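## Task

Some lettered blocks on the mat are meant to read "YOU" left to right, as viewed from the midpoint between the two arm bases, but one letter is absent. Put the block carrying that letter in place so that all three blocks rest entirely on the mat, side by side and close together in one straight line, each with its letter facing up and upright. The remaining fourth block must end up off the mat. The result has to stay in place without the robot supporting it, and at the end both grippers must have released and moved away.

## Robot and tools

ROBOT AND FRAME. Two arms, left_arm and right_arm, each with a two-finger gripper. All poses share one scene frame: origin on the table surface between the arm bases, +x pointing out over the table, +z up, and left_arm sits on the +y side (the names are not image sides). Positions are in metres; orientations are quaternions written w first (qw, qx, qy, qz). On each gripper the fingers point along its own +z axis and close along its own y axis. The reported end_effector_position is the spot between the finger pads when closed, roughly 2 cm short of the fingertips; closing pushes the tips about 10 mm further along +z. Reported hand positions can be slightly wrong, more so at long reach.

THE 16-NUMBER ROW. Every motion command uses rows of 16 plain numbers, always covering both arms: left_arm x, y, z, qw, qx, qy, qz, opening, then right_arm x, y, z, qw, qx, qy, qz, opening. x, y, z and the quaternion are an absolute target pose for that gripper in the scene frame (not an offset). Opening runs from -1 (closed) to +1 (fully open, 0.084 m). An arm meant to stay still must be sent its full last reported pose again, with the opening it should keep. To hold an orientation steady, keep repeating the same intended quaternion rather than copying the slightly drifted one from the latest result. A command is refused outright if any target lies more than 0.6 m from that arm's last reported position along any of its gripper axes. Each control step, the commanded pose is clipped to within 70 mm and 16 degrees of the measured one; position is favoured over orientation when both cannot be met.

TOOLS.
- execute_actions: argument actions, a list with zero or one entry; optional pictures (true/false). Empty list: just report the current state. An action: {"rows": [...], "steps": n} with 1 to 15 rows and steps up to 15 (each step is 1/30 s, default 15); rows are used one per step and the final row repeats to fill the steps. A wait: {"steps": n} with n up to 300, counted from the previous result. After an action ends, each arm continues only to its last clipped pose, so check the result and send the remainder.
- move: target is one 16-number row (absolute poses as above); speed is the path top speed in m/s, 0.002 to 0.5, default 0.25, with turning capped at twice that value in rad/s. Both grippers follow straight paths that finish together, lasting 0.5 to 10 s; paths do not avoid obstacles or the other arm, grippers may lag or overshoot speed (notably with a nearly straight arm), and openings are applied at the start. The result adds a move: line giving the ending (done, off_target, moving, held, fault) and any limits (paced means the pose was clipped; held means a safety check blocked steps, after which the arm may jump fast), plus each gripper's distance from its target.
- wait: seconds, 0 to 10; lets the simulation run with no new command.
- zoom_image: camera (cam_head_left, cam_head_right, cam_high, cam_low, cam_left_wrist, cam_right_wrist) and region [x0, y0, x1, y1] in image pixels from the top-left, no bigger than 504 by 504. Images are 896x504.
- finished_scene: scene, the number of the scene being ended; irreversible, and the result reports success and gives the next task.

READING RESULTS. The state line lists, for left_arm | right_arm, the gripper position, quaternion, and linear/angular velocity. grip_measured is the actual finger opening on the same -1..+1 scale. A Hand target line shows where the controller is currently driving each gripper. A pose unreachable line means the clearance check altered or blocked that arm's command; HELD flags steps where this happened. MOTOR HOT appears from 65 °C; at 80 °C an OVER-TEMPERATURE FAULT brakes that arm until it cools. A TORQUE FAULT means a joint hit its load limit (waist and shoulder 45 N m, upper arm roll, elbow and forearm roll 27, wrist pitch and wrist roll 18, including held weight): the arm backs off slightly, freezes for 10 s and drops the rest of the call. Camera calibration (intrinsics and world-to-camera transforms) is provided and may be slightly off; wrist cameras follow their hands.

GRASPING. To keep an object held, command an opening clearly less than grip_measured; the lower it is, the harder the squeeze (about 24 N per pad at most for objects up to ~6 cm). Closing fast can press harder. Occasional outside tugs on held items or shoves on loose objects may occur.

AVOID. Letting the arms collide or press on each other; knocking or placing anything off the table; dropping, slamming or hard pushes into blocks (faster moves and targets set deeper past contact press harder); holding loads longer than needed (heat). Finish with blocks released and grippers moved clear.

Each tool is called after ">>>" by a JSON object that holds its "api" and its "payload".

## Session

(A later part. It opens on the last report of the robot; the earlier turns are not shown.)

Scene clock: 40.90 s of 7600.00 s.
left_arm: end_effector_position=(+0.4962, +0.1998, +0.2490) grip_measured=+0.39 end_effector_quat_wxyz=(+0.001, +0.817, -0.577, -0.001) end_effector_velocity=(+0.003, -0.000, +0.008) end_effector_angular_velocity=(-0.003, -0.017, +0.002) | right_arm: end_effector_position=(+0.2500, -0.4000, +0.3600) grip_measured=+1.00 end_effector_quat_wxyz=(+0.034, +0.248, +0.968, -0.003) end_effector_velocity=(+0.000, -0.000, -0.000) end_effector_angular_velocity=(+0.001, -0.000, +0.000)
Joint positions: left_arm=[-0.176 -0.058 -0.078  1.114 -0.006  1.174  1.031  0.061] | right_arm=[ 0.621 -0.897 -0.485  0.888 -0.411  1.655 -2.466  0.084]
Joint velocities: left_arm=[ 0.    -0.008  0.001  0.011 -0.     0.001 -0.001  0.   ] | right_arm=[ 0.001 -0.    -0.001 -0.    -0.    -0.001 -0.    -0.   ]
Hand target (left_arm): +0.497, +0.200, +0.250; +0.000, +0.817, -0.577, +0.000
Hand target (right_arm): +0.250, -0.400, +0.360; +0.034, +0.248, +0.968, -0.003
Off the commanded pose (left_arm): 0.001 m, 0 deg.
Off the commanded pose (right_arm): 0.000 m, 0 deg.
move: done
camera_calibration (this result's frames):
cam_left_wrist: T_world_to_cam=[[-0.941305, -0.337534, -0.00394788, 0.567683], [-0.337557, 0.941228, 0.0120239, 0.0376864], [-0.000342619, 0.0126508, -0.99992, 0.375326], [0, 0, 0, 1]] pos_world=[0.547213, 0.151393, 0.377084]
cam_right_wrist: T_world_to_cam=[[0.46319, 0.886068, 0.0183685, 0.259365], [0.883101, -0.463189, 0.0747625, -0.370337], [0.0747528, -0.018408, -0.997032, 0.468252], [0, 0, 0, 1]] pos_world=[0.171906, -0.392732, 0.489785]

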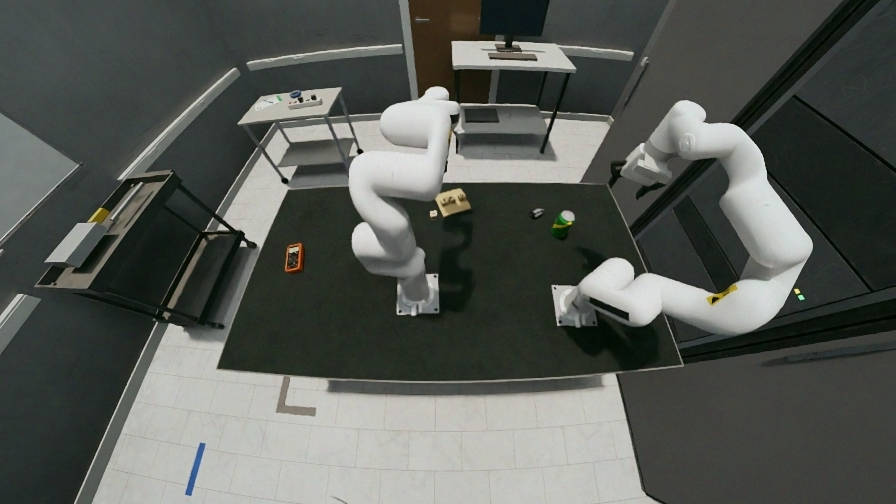

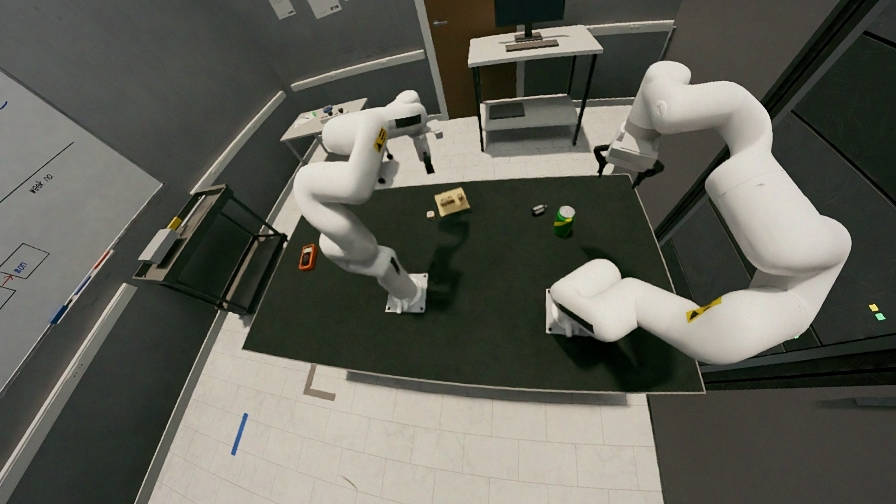

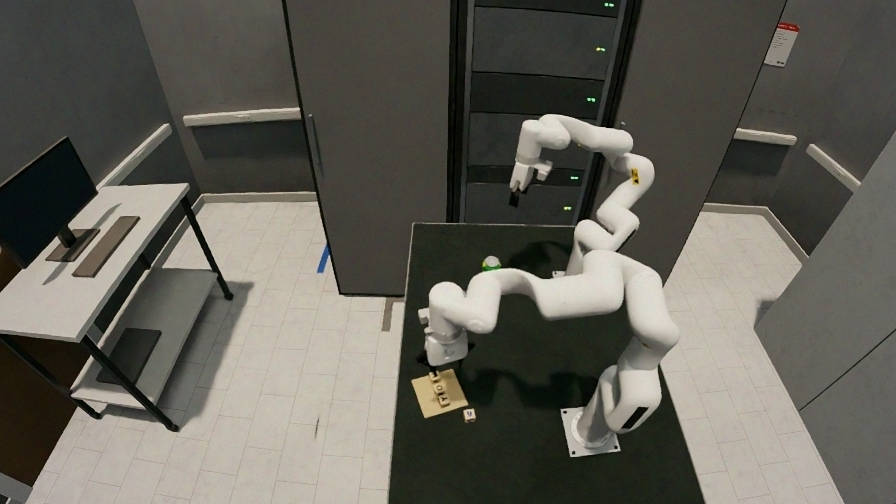

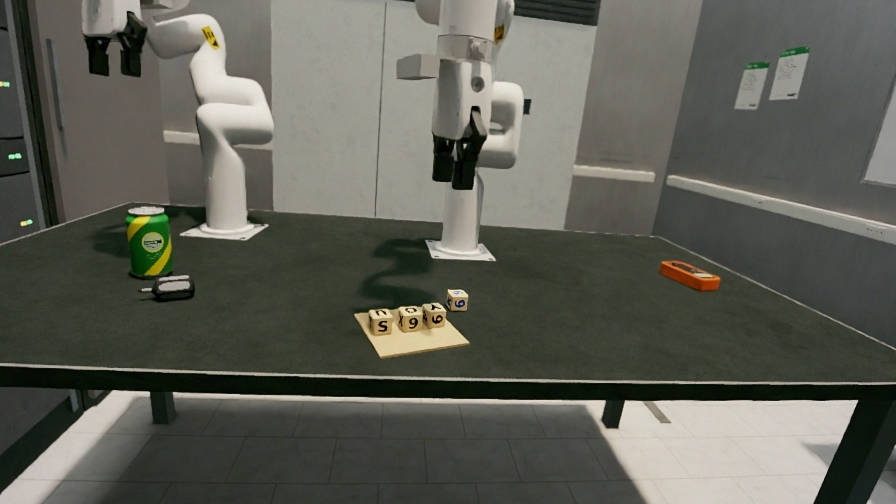

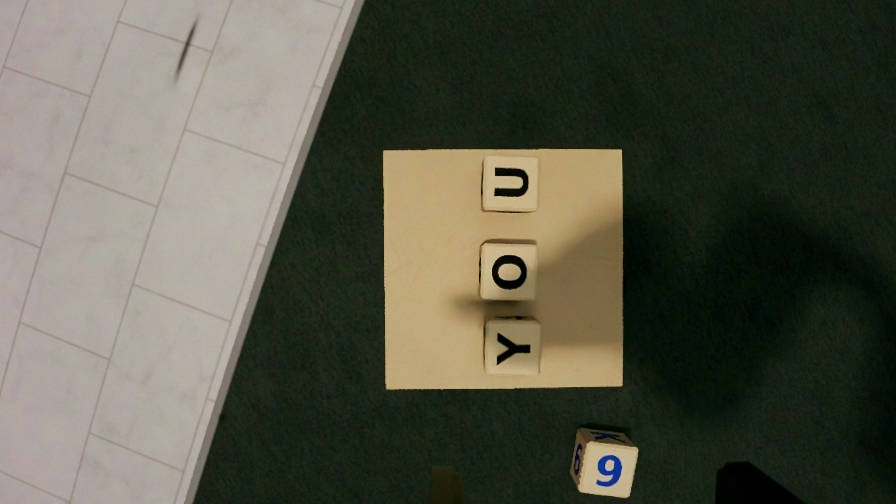

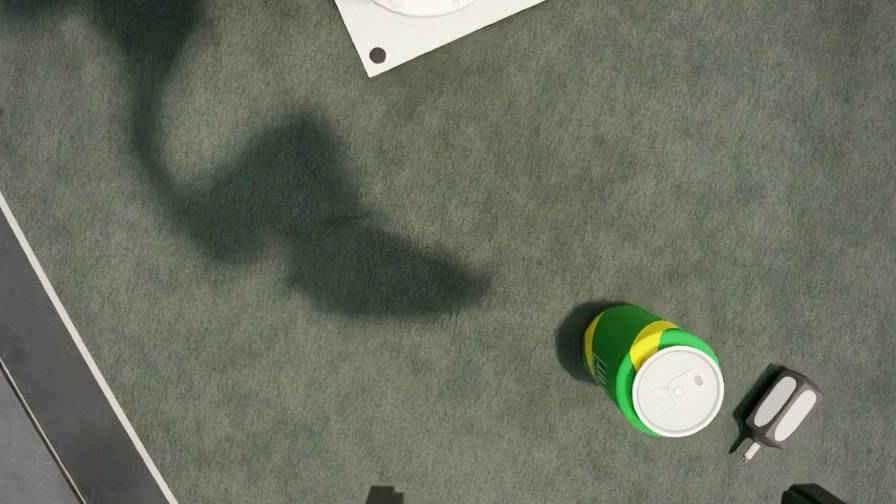

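>>> {"api": "finished_scene", "payload": {"scene": 1}}

The scene is finished: the task was done.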